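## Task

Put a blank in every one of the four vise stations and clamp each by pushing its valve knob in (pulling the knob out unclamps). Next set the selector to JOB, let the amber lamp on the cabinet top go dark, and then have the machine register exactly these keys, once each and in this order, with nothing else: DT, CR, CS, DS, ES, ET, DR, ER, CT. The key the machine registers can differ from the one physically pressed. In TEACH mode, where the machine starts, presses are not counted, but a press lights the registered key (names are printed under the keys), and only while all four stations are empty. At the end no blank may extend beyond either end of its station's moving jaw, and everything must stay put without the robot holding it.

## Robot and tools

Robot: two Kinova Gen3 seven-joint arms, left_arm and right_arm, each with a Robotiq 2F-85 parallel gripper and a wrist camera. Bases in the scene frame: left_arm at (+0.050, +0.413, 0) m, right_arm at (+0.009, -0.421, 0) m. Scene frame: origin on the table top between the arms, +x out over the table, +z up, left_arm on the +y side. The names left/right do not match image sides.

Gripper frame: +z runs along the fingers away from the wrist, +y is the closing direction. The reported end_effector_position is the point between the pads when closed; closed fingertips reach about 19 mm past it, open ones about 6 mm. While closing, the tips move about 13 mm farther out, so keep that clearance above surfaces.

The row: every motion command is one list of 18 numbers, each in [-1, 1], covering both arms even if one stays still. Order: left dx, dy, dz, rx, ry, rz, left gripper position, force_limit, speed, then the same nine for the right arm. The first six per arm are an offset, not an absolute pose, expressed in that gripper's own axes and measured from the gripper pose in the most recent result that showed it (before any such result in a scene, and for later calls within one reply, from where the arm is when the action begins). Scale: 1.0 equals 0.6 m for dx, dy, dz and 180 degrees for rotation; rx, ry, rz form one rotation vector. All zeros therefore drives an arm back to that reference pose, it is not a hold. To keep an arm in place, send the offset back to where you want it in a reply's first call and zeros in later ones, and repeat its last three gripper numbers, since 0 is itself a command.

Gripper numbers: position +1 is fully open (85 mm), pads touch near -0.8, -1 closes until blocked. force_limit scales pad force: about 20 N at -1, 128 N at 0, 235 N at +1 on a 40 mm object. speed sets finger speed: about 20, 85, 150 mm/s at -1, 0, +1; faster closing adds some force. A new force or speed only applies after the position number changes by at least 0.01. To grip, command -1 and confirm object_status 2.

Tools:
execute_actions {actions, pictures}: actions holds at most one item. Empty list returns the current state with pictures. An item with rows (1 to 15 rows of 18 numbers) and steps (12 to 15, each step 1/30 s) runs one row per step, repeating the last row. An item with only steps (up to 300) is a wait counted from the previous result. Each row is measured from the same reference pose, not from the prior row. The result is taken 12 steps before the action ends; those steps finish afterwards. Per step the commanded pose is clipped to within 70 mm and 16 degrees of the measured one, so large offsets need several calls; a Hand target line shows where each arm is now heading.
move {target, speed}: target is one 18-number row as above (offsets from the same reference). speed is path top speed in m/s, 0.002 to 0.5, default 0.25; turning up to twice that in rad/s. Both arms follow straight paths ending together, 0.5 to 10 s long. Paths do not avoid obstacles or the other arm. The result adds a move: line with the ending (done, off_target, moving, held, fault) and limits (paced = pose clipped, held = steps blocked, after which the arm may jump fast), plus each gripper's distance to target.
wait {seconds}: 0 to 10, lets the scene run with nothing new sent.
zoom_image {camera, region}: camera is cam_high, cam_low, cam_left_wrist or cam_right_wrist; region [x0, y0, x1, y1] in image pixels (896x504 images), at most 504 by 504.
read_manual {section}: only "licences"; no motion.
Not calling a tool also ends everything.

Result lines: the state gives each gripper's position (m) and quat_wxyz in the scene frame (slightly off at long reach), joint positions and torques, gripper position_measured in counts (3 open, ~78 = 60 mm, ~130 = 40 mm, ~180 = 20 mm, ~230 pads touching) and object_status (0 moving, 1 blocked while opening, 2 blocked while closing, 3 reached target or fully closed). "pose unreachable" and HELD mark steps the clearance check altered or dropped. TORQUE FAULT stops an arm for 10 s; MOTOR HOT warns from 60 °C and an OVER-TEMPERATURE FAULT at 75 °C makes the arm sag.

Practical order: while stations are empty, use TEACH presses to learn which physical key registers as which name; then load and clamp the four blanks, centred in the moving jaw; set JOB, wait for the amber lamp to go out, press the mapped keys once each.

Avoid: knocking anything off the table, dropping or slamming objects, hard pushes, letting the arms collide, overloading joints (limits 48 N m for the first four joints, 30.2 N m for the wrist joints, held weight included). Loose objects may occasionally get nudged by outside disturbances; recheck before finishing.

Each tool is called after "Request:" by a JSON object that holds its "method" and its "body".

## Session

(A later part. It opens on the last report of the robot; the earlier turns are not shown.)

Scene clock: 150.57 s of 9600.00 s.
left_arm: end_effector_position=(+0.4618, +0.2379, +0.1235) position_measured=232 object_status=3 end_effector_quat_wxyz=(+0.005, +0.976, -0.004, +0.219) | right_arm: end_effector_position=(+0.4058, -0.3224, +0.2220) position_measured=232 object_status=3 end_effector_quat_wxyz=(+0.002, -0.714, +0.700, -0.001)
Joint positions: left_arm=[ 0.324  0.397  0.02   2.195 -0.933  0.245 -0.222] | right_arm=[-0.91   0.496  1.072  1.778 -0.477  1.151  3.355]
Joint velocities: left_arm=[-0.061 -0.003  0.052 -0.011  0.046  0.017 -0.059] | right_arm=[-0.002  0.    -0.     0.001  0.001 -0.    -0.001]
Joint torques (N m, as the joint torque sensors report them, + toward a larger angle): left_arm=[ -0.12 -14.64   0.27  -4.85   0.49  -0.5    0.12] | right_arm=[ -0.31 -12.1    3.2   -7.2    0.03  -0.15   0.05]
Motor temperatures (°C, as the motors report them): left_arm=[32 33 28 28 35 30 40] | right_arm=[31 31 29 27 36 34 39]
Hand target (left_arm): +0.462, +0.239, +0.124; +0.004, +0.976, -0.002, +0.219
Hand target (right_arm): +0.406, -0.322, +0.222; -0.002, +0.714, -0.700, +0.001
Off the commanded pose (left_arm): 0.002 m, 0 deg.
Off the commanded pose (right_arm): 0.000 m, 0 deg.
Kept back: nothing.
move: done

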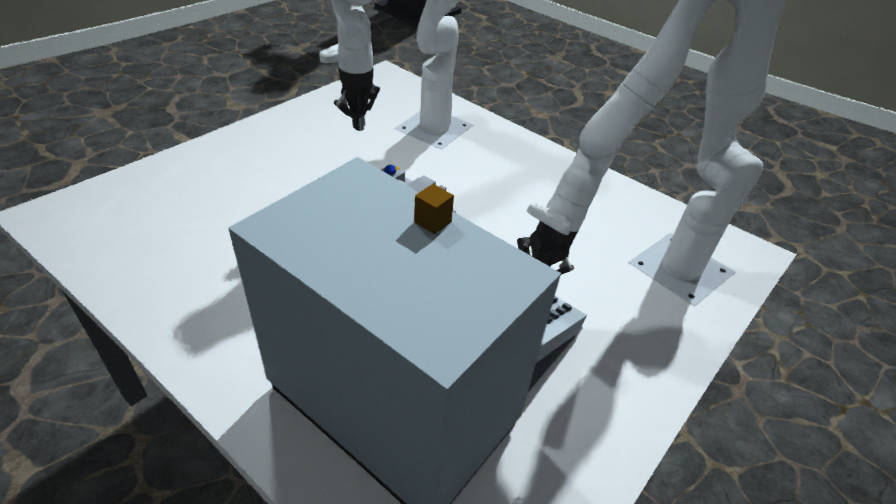

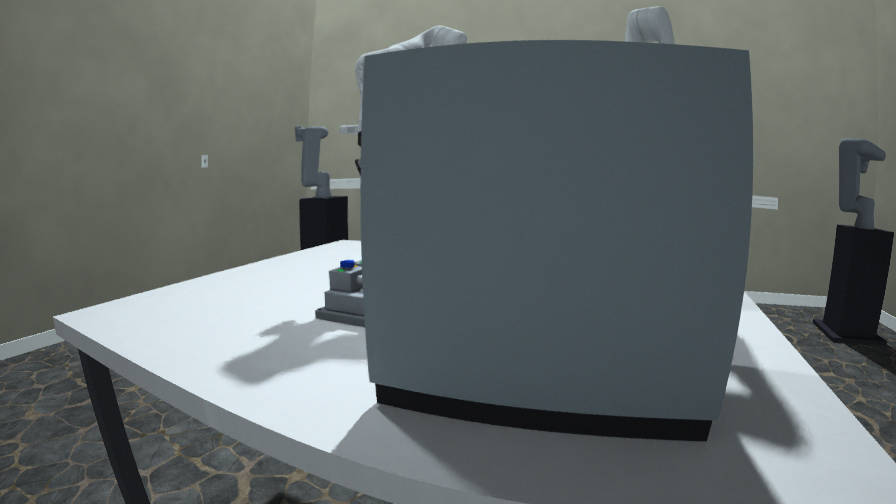

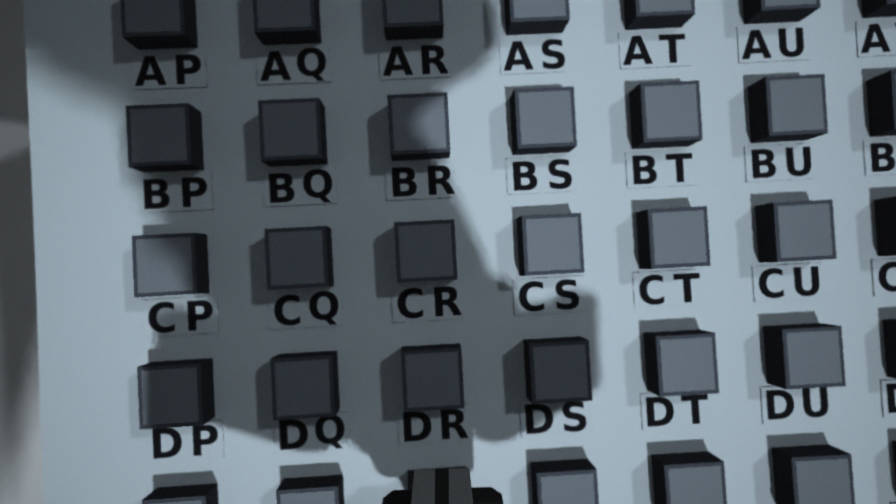

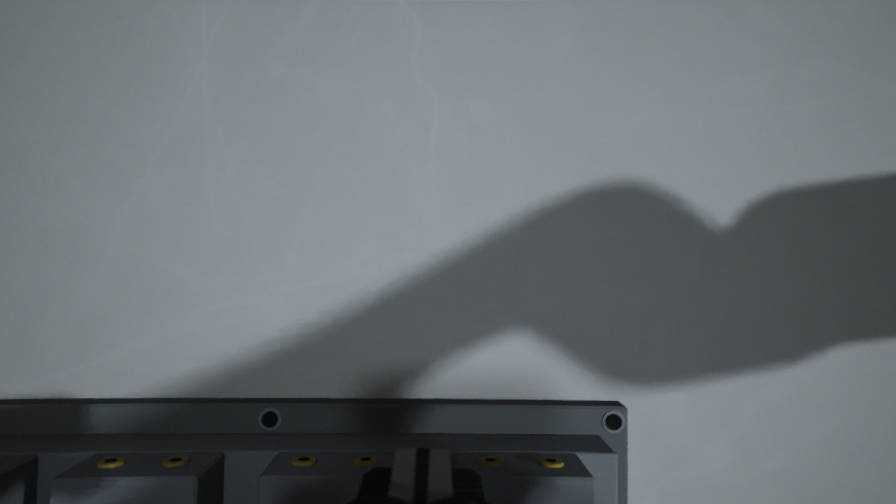

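Request:
{"method": "move", "body": {"target": [0.002,-0.0035,0.027,0,0,0,-1,0,1,0,0,0,0,0,0,-1,0,1], "speed": 0.03}}

Request:
{"method": "move", "body": {"target": [0,0,-0.026,0,0,0,-1,0,1,0,0,0,0,0,0,-1,0,1], "speed": 0.08}}

Request:
{"method": "move", "body": {"target": [-0.057,0,0,0,0,0,-1,0,1,0,0,0,0,0,0,-1,0,1], "speed": 0.1}}

Scene clock: 152.00 s of 9600.00 s.
left_arm: end_effector_position=(+0.4684, +0.2396, +0.1119) position_measured=232 object_status=3 end_effector_quat_wxyz=(+0.005, +0.975, -0.004, +0.220) | right_arm: end_effector_position=(+0.4058, -0.3224, +0.2220) position_measured=232 object_status=3 end_effector_quat_wxyz=(+0.002, -0.714, +0.700, -0.001)
Joint positions: left_arm=[ 0.361  0.433 -0.046  2.193 -0.982  0.195 -0.179] | right_arm=[-0.91   0.496  1.072  1.778 -0.477  1.151  3.355]
Joint velocities: left_arm=[ 0.021 -0.    -0.027  0.004 -0.019 -0.013  0.02 ] | right_arm=[-0.002 -0.001 -0.     0.    -0.001  0.    -0.   ]
Joint torques (N m, as the joint torque sensors report them, + toward a larger angle): left_arm=[-2.02 -8.47 -1.07 -7.49 -0.17 -1.74  0.17] | right_arm=[ -0.36 -12.1    3.25  -6.78   0.04  -0.21   0.09]
Motor temperatures (°C, as the motors report them): left_arm=[32 33 28 28 35 30 40] | right_arm=[31 31 29 27 36 34 39]
Hand target (left_arm): +0.470, +0.240, +0.109; +0.005, +0.976, -0.004, +0.219
Hand target (right_arm): +0.406, -0.322, +0.222; -0.002, +0.714, -0.700, +0.001
Off the commanded pose (left_arm): 0.003 m, 0 deg.
Off the commanded pose (right_arm): 0.000 m, 0 deg.
Kept back: nothing.
move: done

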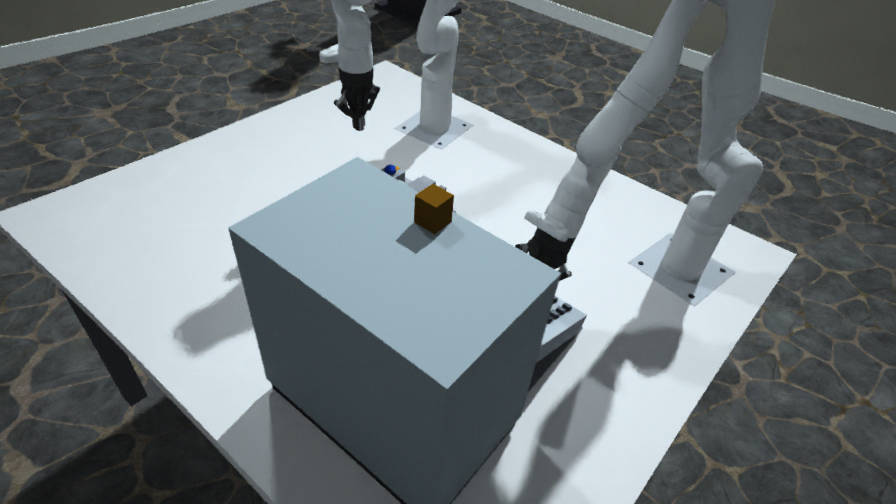

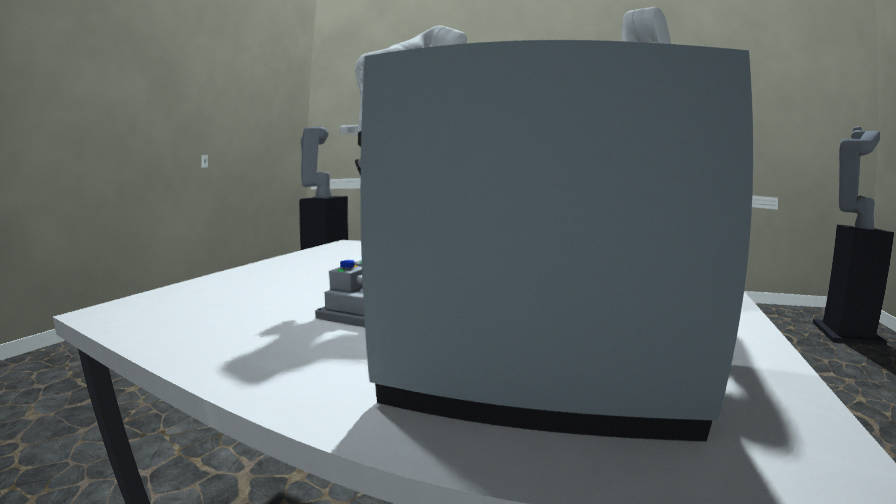

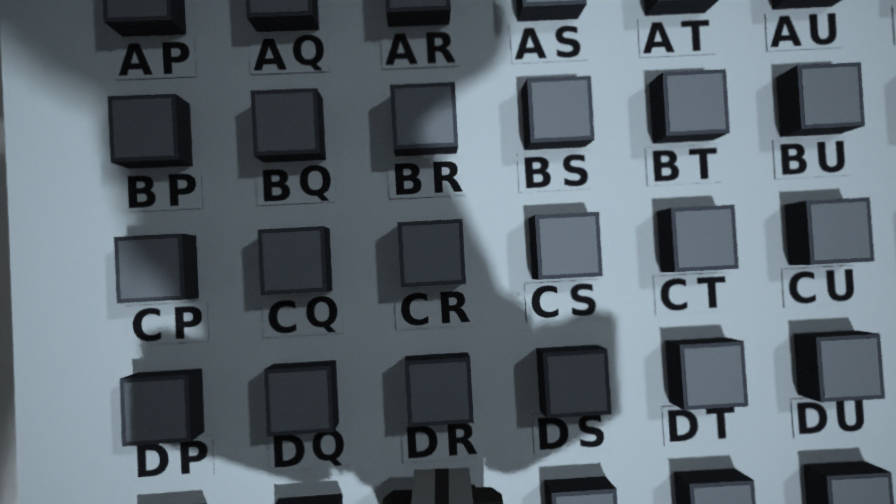

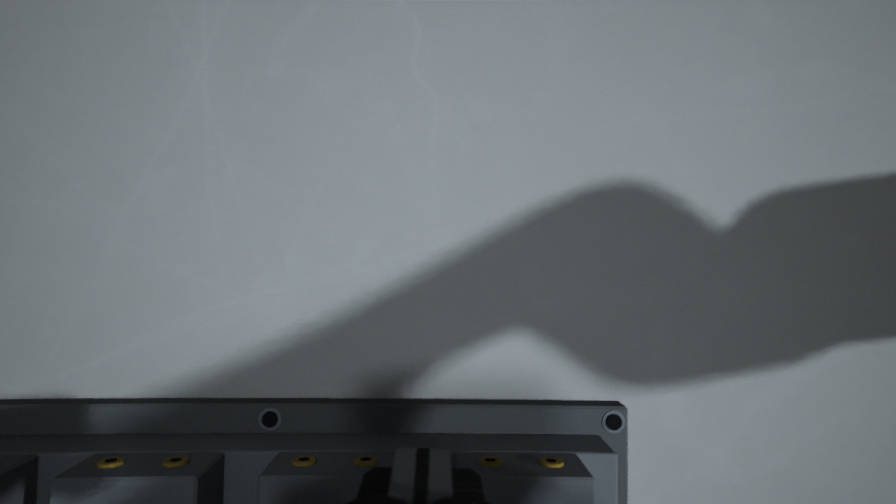

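Scene clock: 152.77 s of 9600.00 s.
left_arm: end_effector_position=(+0.4615, +0.2395, +0.1256) position_measured=232 object_status=3 end_effector_quat_wxyz=(+0.005, +0.975, -0.004, +0.220) | right_arm: end_effector_position=(+0.4058, -0.3224, +0.2220) position_measured=232 object_status=3 end_effector_quat_wxyz=(+0.002, -0.714, +0.700, -0.001)
Joint positions: left_arm=[ 0.315  0.389  0.026  2.198 -0.93   0.246 -0.231] | right_arm=[-0.91   0.496  1.072  1.778 -0.477  1.151  3.355]
Joint velocities: left_arm=[-0.012 -0.006  0.01  -0.002  0.011  0.003 -0.011] | right_arm=[-0.     0.     0.001  0.    -0.     0.001 -0.001]
Joint torques (N m, as the joint torque sensors report them, + toward a larger angle): left_arm=[  0.04 -13.98   0.64  -4.7   -0.13  -0.59   0.31] | right_arm=[ -0.39 -12.36   2.97  -7.24   0.06  -0.3    0.  ]
Motor temperatures (°C, as the motors report them): left_arm=[32 33 28 28 35 30 40] | right_arm=[31 31 29 27 36 34 39]
Hand target (left_arm): +0.462, +0.240, +0.126; +0.005, +0.975, -0.004, +0.220
Hand target (right_arm): +0.406, -0.322, +0.222; -0.002, +0.714, -0.700, +0.001
Off the commanded pose (left_arm): 0.000 m, 0 deg.
Off the commanded pose (right_arm): 0.000 m, 0 deg.
Kept back: nothing.
move: done

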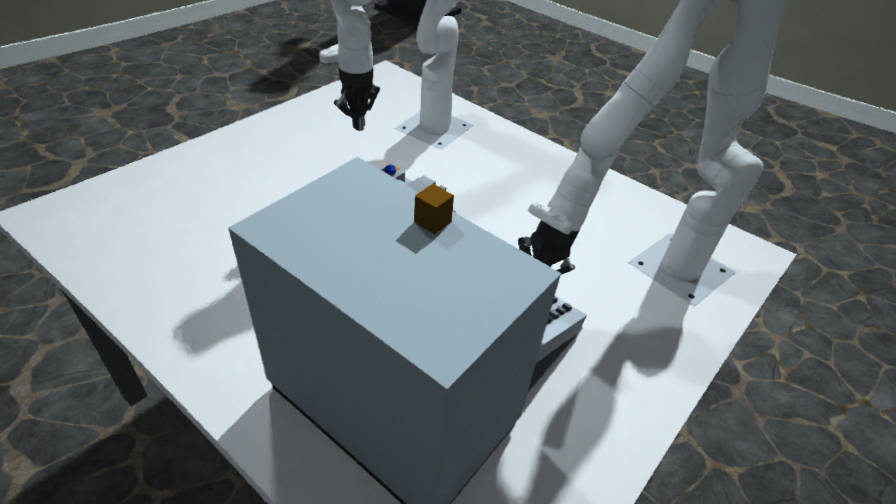

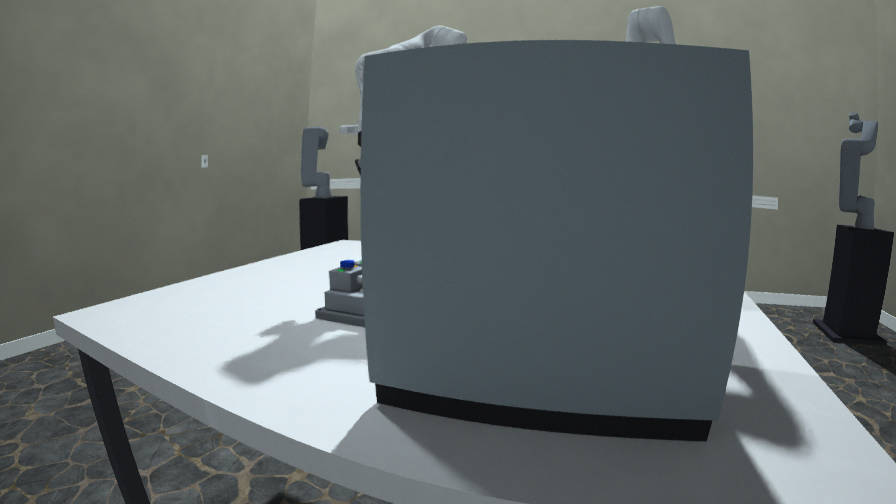

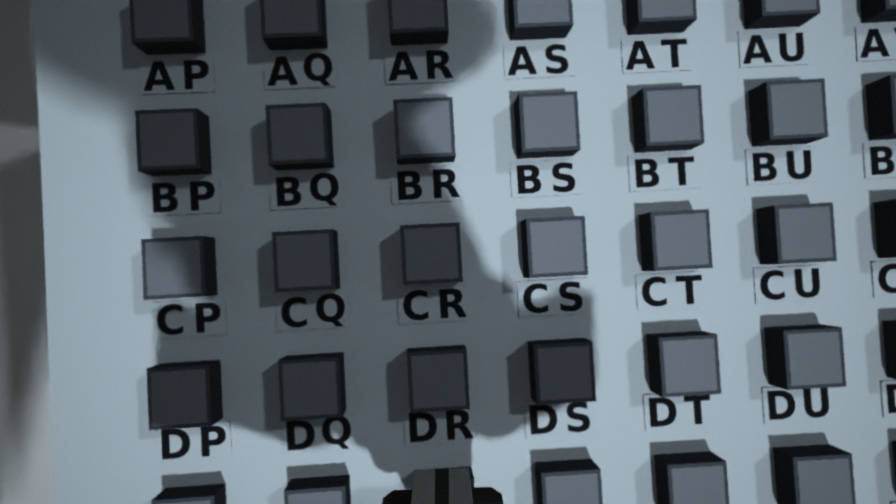

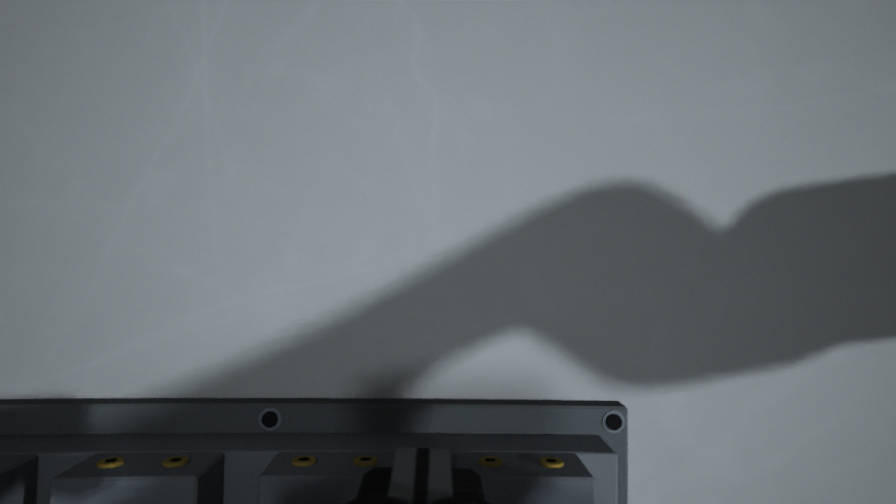

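Scene clock: 153.60 s of 9600.00 s.
left_arm: end_effector_position=(+0.4314, +0.2406, +0.1112) position_measured=232 object_status=3 end_effector_quat_wxyz=(+0.005, +0.976, -0.003, +0.219) | right_arm: end_effector_position=(+0.4058, -0.3224, +0.2220) position_measured=232 object_status=3 end_effector_quat_wxyz=(+0.002, -0.714, +0.700, -0.001)
Joint positions: left_arm=[ 0.518  0.394 -0.177  2.284 -1.061  0.151 -0.042] | right_arm=[-0.91   0.496  1.072  1.778 -0.477  1.151  3.355]
Joint velocities: left_arm=[ 0.113  0.009 -0.128  0.018 -0.074 -0.05   0.09 ] | right_arm=[ 0.001 -0.    -0.     0.    -0.001  0.     0.001]
Joint torques (N m, as the joint torque sensors report them, + toward a larger angle): left_arm=[  0.08 -13.22   0.18  -4.21   0.55  -0.19   0.15] | right_arm=[ -0.34 -11.96   3.1   -7.05   0.03  -0.16   0.01]
Motor temperatures (°C, as the motors report them): left_arm=[32 33 28 28 35 30 40] | right_arm=[31 31 29 27 36 34 39]
Hand target (left_arm): +0.431, +0.240, +0.111; +0.005, +0.976, -0.004, +0.220
Hand target (right_arm): +0.406, -0.322, +0.222; -0.002, +0.714, -0.700, +0.001
Off the commanded pose (left_arm): 0.001 m, 0 deg.
Off the commanded pose (right_arm): 0.000 m, 0 deg.
Kept back: nothing.
move: done

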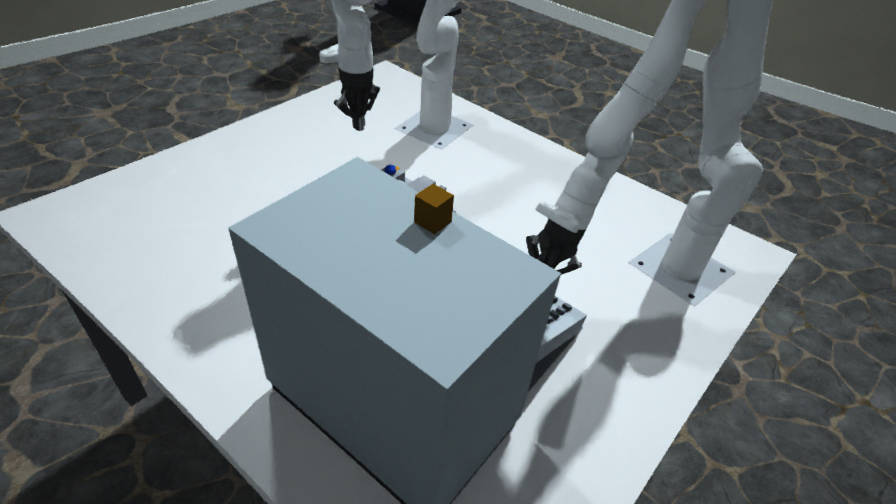

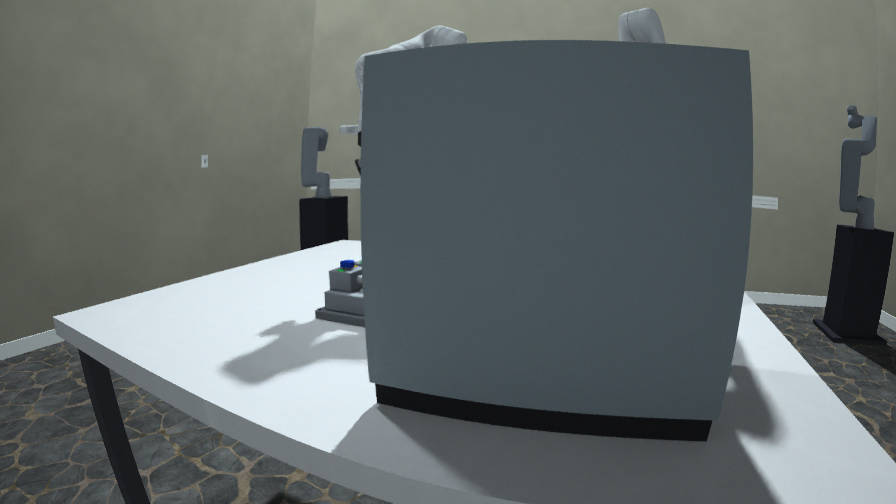

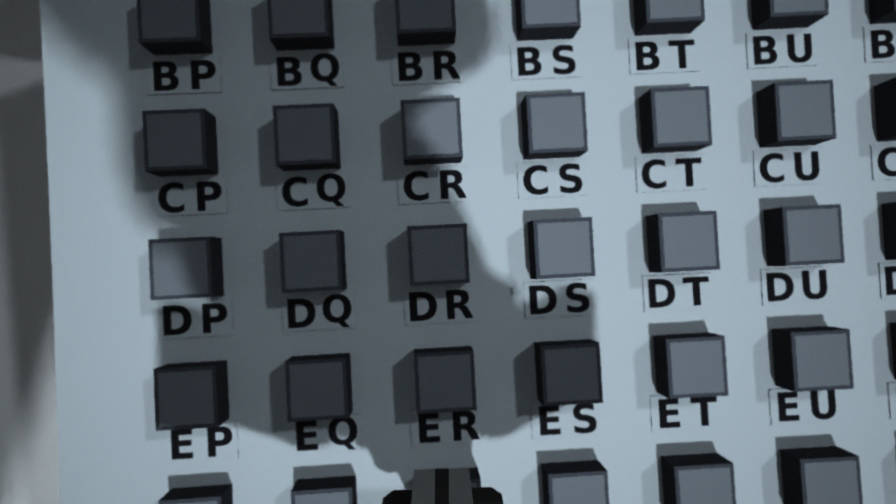

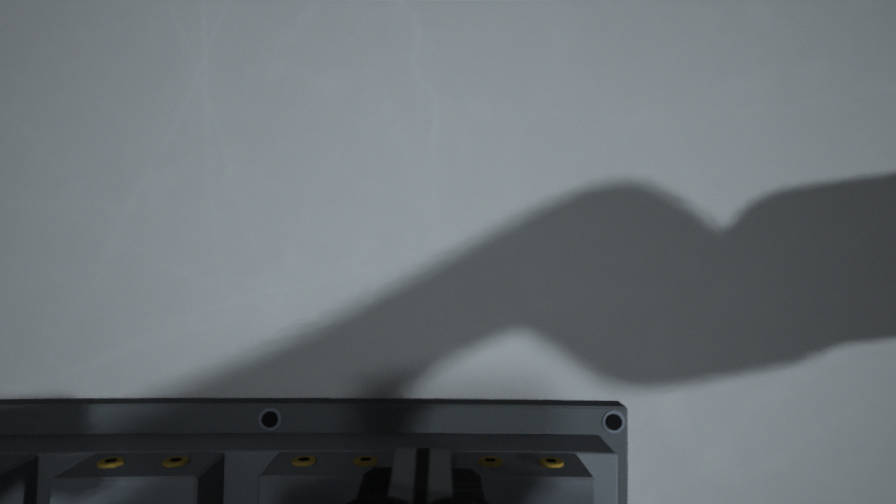

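Request:
{"method": "move", "body": {"target": [0,0.0015,0.030,0,0,0,-1,0,1,0,0,0,0,0,0,-1,0,1], "speed": 0.025}}

Scene clock: 154.83 s of 9600.00 s.
left_arm: end_effector_position=(+0.4379, +0.2396, +0.0974) position_measured=232 object_status=3 end_effector_quat_wxyz=(+0.005, +0.976, -0.003, +0.220) | right_arm: end_effector_position=(+0.4058, -0.3224, +0.2220) position_measured=232 object_status=3 end_effector_quat_wxyz=(+0.002, -0.714, +0.700, -0.001)
Joint positions: left_arm=[ 0.606  0.45  -0.303  2.279 -1.116  0.071  0.02 ] | right_arm=[-0.91   0.496  1.072  1.778 -0.477  1.151  3.355]
Joint velocities: left_arm=[ 0.044  0.007 -0.057  0.008 -0.015 -0.031  0.02 ] | right_arm=[ 0.001  0.001 -0.001  0.001 -0.     0.     0.   ]
Joint torques (N m, as the joint torque sensors report them, + toward a larger angle): left_arm=[-1.17 -7.29 -1.01 -7.08  0.33 -1.29  0.25] | right_arm=[ -0.3  -12.09   3.21  -7.08   0.02  -0.27  -0.05]
Motor temperatures (°C, as the motors report them): left_arm=[32 33 28 28 35 30 40] | right_arm=[31 31 29 27 36 34 39]
Hand target (left_arm): +0.439, +0.239, +0.095; +0.005, +0.976, -0.003, +0.219
Hand target (right_arm): +0.406, -0.322, +0.222; -0.002, +0.714, -0.700, +0.001
Off the commanded pose (left_arm): 0.003 m, 0 deg.
Off the commanded pose (right_arm): 0.000 m, 0 deg.
Kept back: nothing.
move: done

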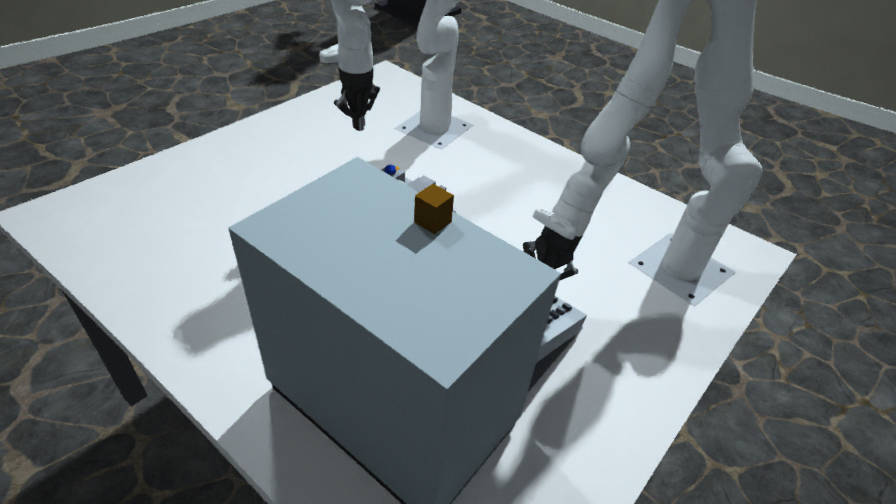

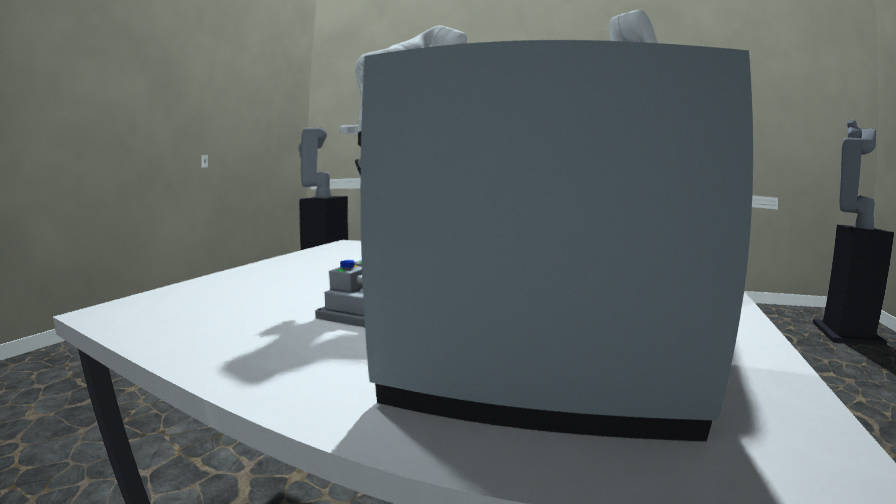

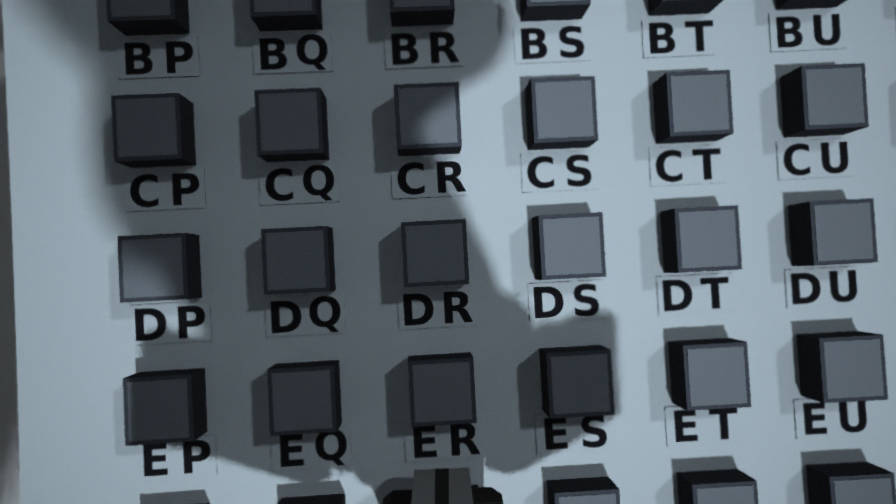

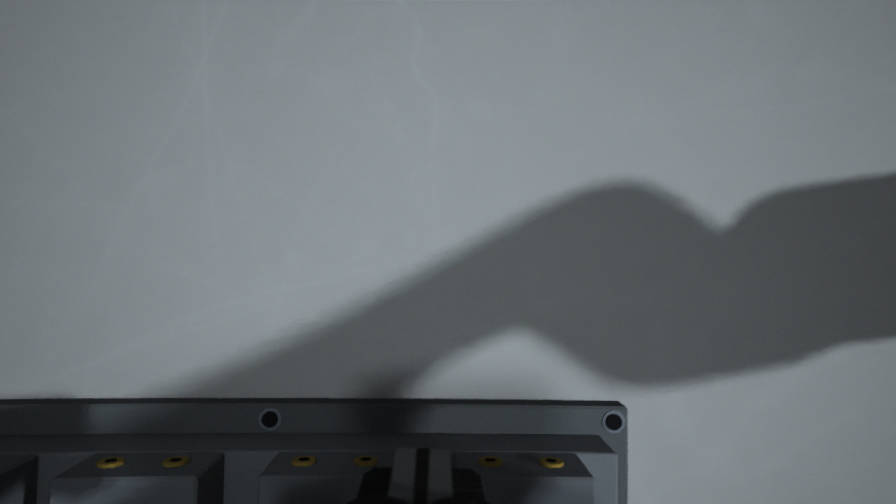

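Request:
{"method": "move", "body": {"target": [0,0,-0.028,0,0,0,-1,0,1,0,0,0,0,0,0,-1,0,1], "speed": 0.08}}

Request:
{"method": "move", "body": {"target": [0.114,0.1115,0,0,0,0,-1,0,1,0,0,0,0,0,0,-1,0,1], "speed": 0.13}}

Scene clock: 155.93 s of 9600.00 s.
left_arm: end_effector_position=(+0.4303, +0.2394, +0.1122) position_measured=232 object_status=3 end_effector_quat_wxyz=(+0.006, +0.976, -0.004, +0.220) | right_arm: end_effector_position=(+0.4058, -0.3224, +0.2220) position_measured=232 object_status=3 end_effector_quat_wxyz=(+0.002, -0.714, +0.700, -0.001)
Joint positions: left_arm=[ 0.524  0.39  -0.179  2.286 -1.063  0.151 -0.037] | right_arm=[-0.91   0.496  1.072  1.778 -0.477  1.151  3.355]
Joint velocities: left_arm=[-0.036 -0.008  0.039 -0.005  0.026  0.017 -0.029] | right_arm=[ 0.     0.     0.     0.     0.001 -0.     0.   ]
Joint torques (N m, as the joint torque sensors report them, + toward a larger angle): left_arm=[ -0.38 -13.06  -0.4   -4.19   0.67  -0.51   0.18] | right_arm=[ -0.24 -12.04   3.16  -6.98   0.01  -0.29   0.06]
Motor temperatures (°C, as the motors report them): left_arm=[32 33 28 28 35 30 40] | right_arm=[31 31 29 27 36 34 39]
Hand target (left_arm): +0.431, +0.240, +0.112; +0.006, +0.976, -0.003, +0.220
Hand target (right_arm): +0.406, -0.322, +0.222; -0.002, +0.714, -0.700, +0.001
Off the commanded pose (left_arm): 0.001 m, 0 deg.
Off the commanded pose (right_arm): 0.000 m, 0 deg.
Kept back: nothing.
move: done

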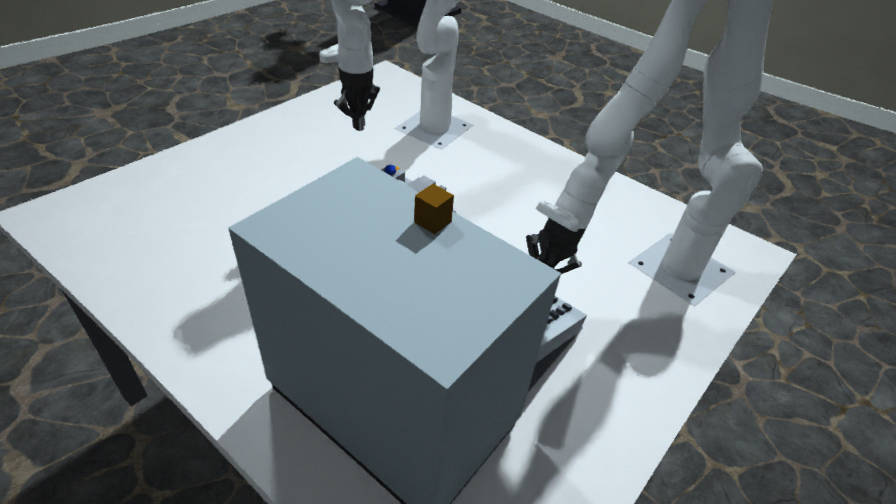

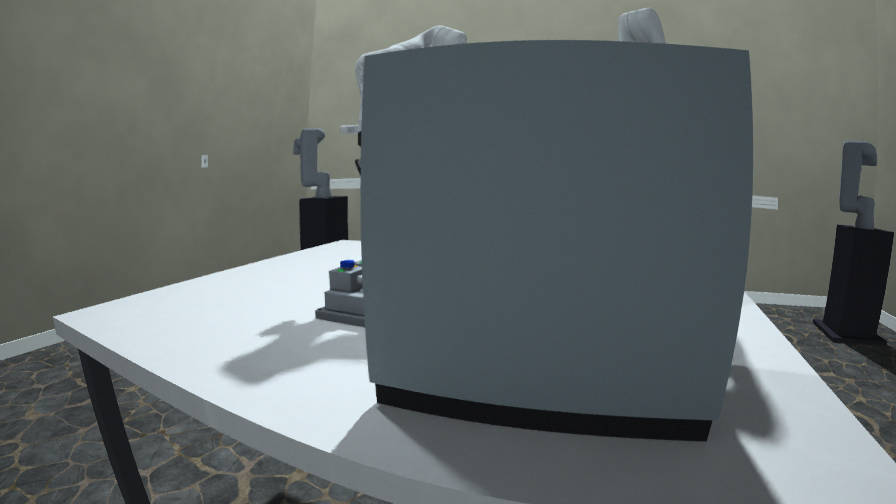

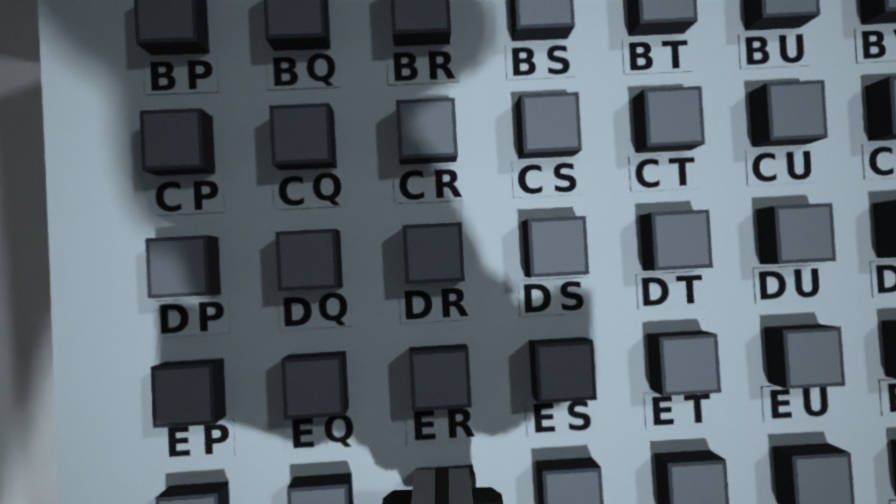

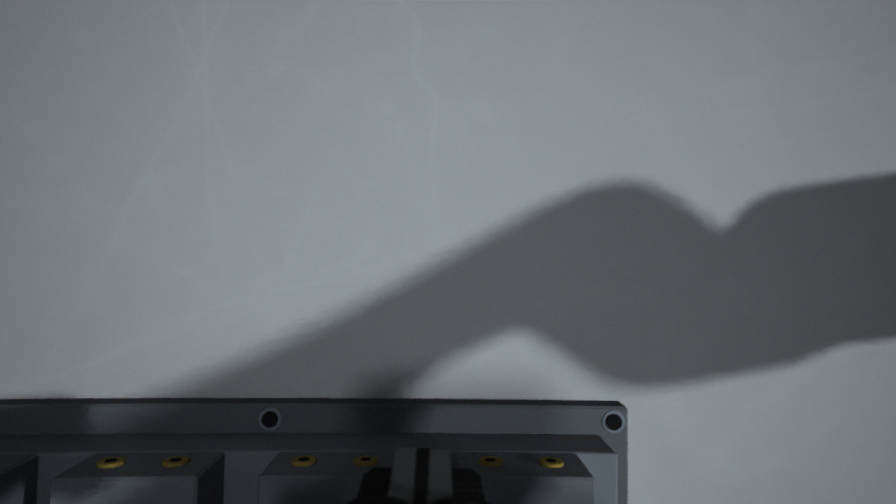

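Scene clock: 157.13 s of 9600.00 s.
left_arm: end_effector_position=(+0.4912, +0.1720, +0.1426) position_measured=232 object_status=3 end_effector_quat_wxyz=(+0.006, +0.976, -0.004, +0.220) | right_arm: end_effector_position=(+0.4058, -0.3224, +0.2220) position_measured=232 object_status=3 end_effector_quat_wxyz=(+0.002, -0.714, +0.700, -0.001)
Joint positions: left_arm=[ 0.346  0.457  0.148  1.987 -0.778  0.434 -0.306] | right_arm=[-0.91   0.496  1.072  1.778 -0.477  1.151  3.355]
Joint velocities: left_arm=[-0.012  0.007  0.005 -0.008  0.009  0.007 -0.012] | right_arm=[ 0.001  0.    -0.001  0.     0.    -0.001 -0.   ]
Joint torques (N m, as the joint torque sensors report them, + toward a larger angle): left_arm=[ -0.2  -16.3    0.93  -5.82  -0.14  -0.55   0.26] | right_arm=[ -0.22 -12.12   3.31  -7.03   0.2   -0.25   0.05]
Motor temperatures (°C, as the motors report them): left_arm=[32 33 28 28 35 30 40] | right_arm=[31 31 29 27 36 34 39]
Hand target (left_arm): +0.492, +0.172, +0.142; +0.006, +0.976, -0.004, +0.220
Hand target (right_arm): +0.406, -0.322, +0.222; -0.002, +0.714, -0.700, +0.001
Off the commanded pose (left_arm): 0.001 m, 0 deg.
Off the commanded pose (right_arm): 0.000 m, 0 deg.
Kept back: nothing.
move: done

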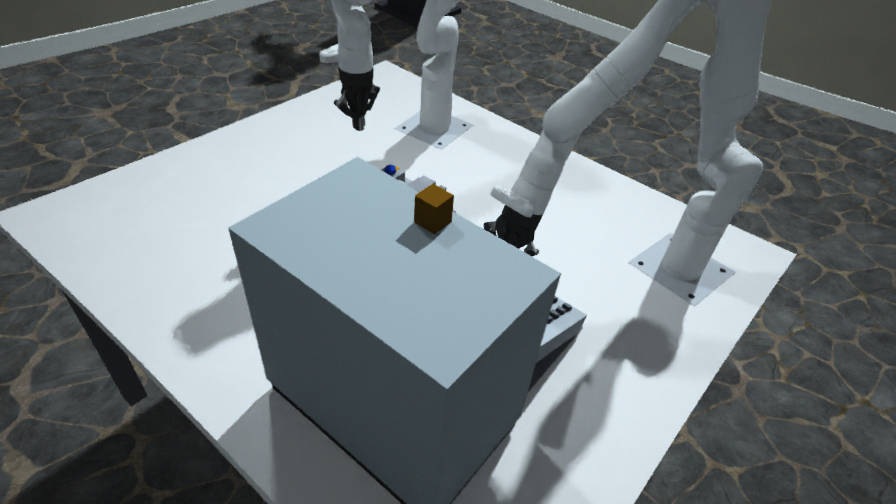

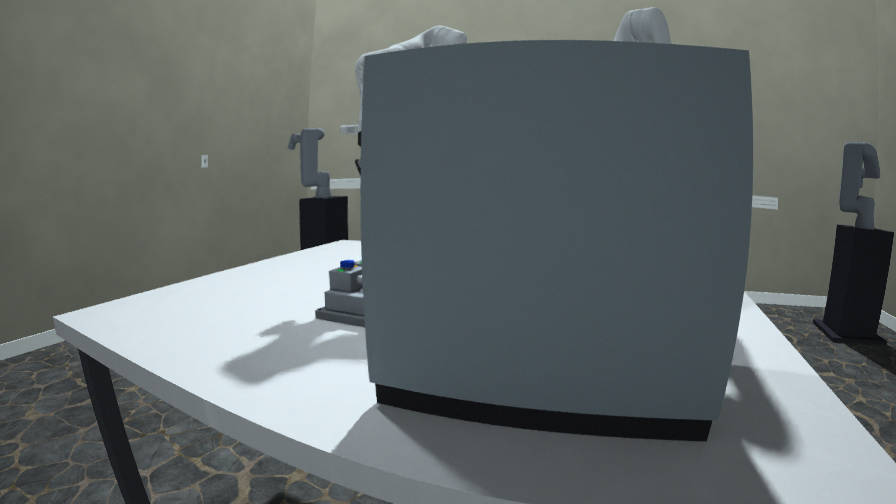

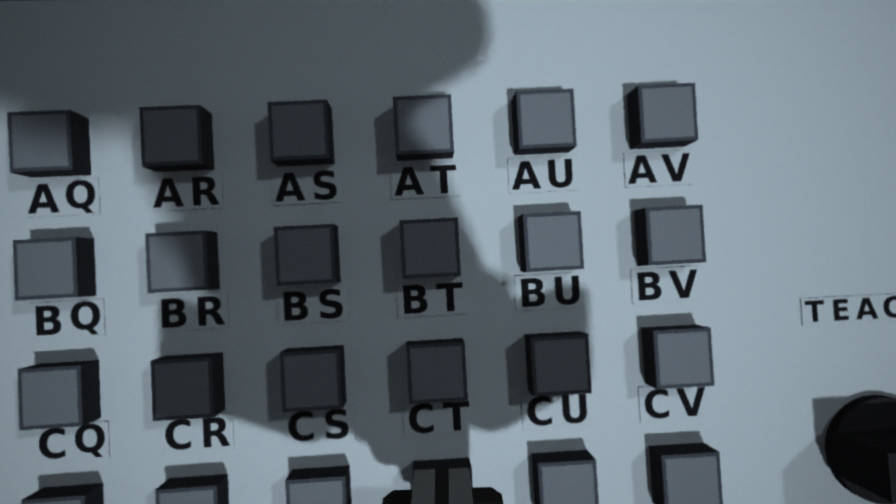

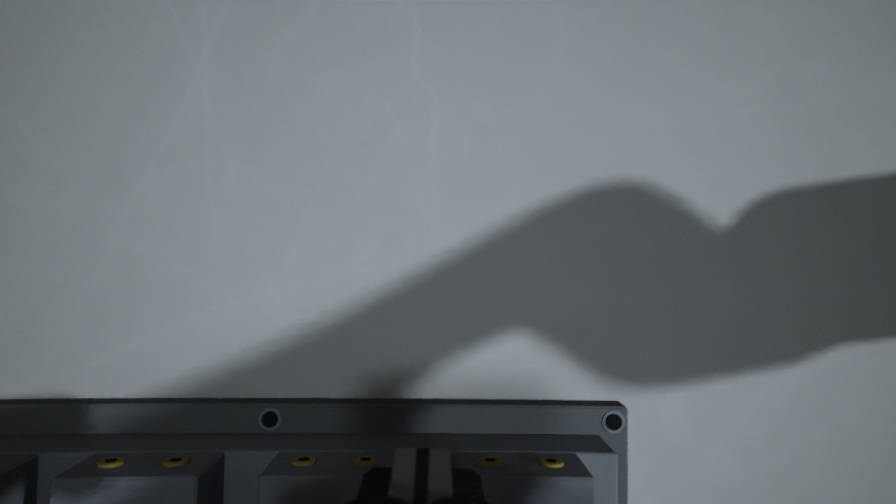

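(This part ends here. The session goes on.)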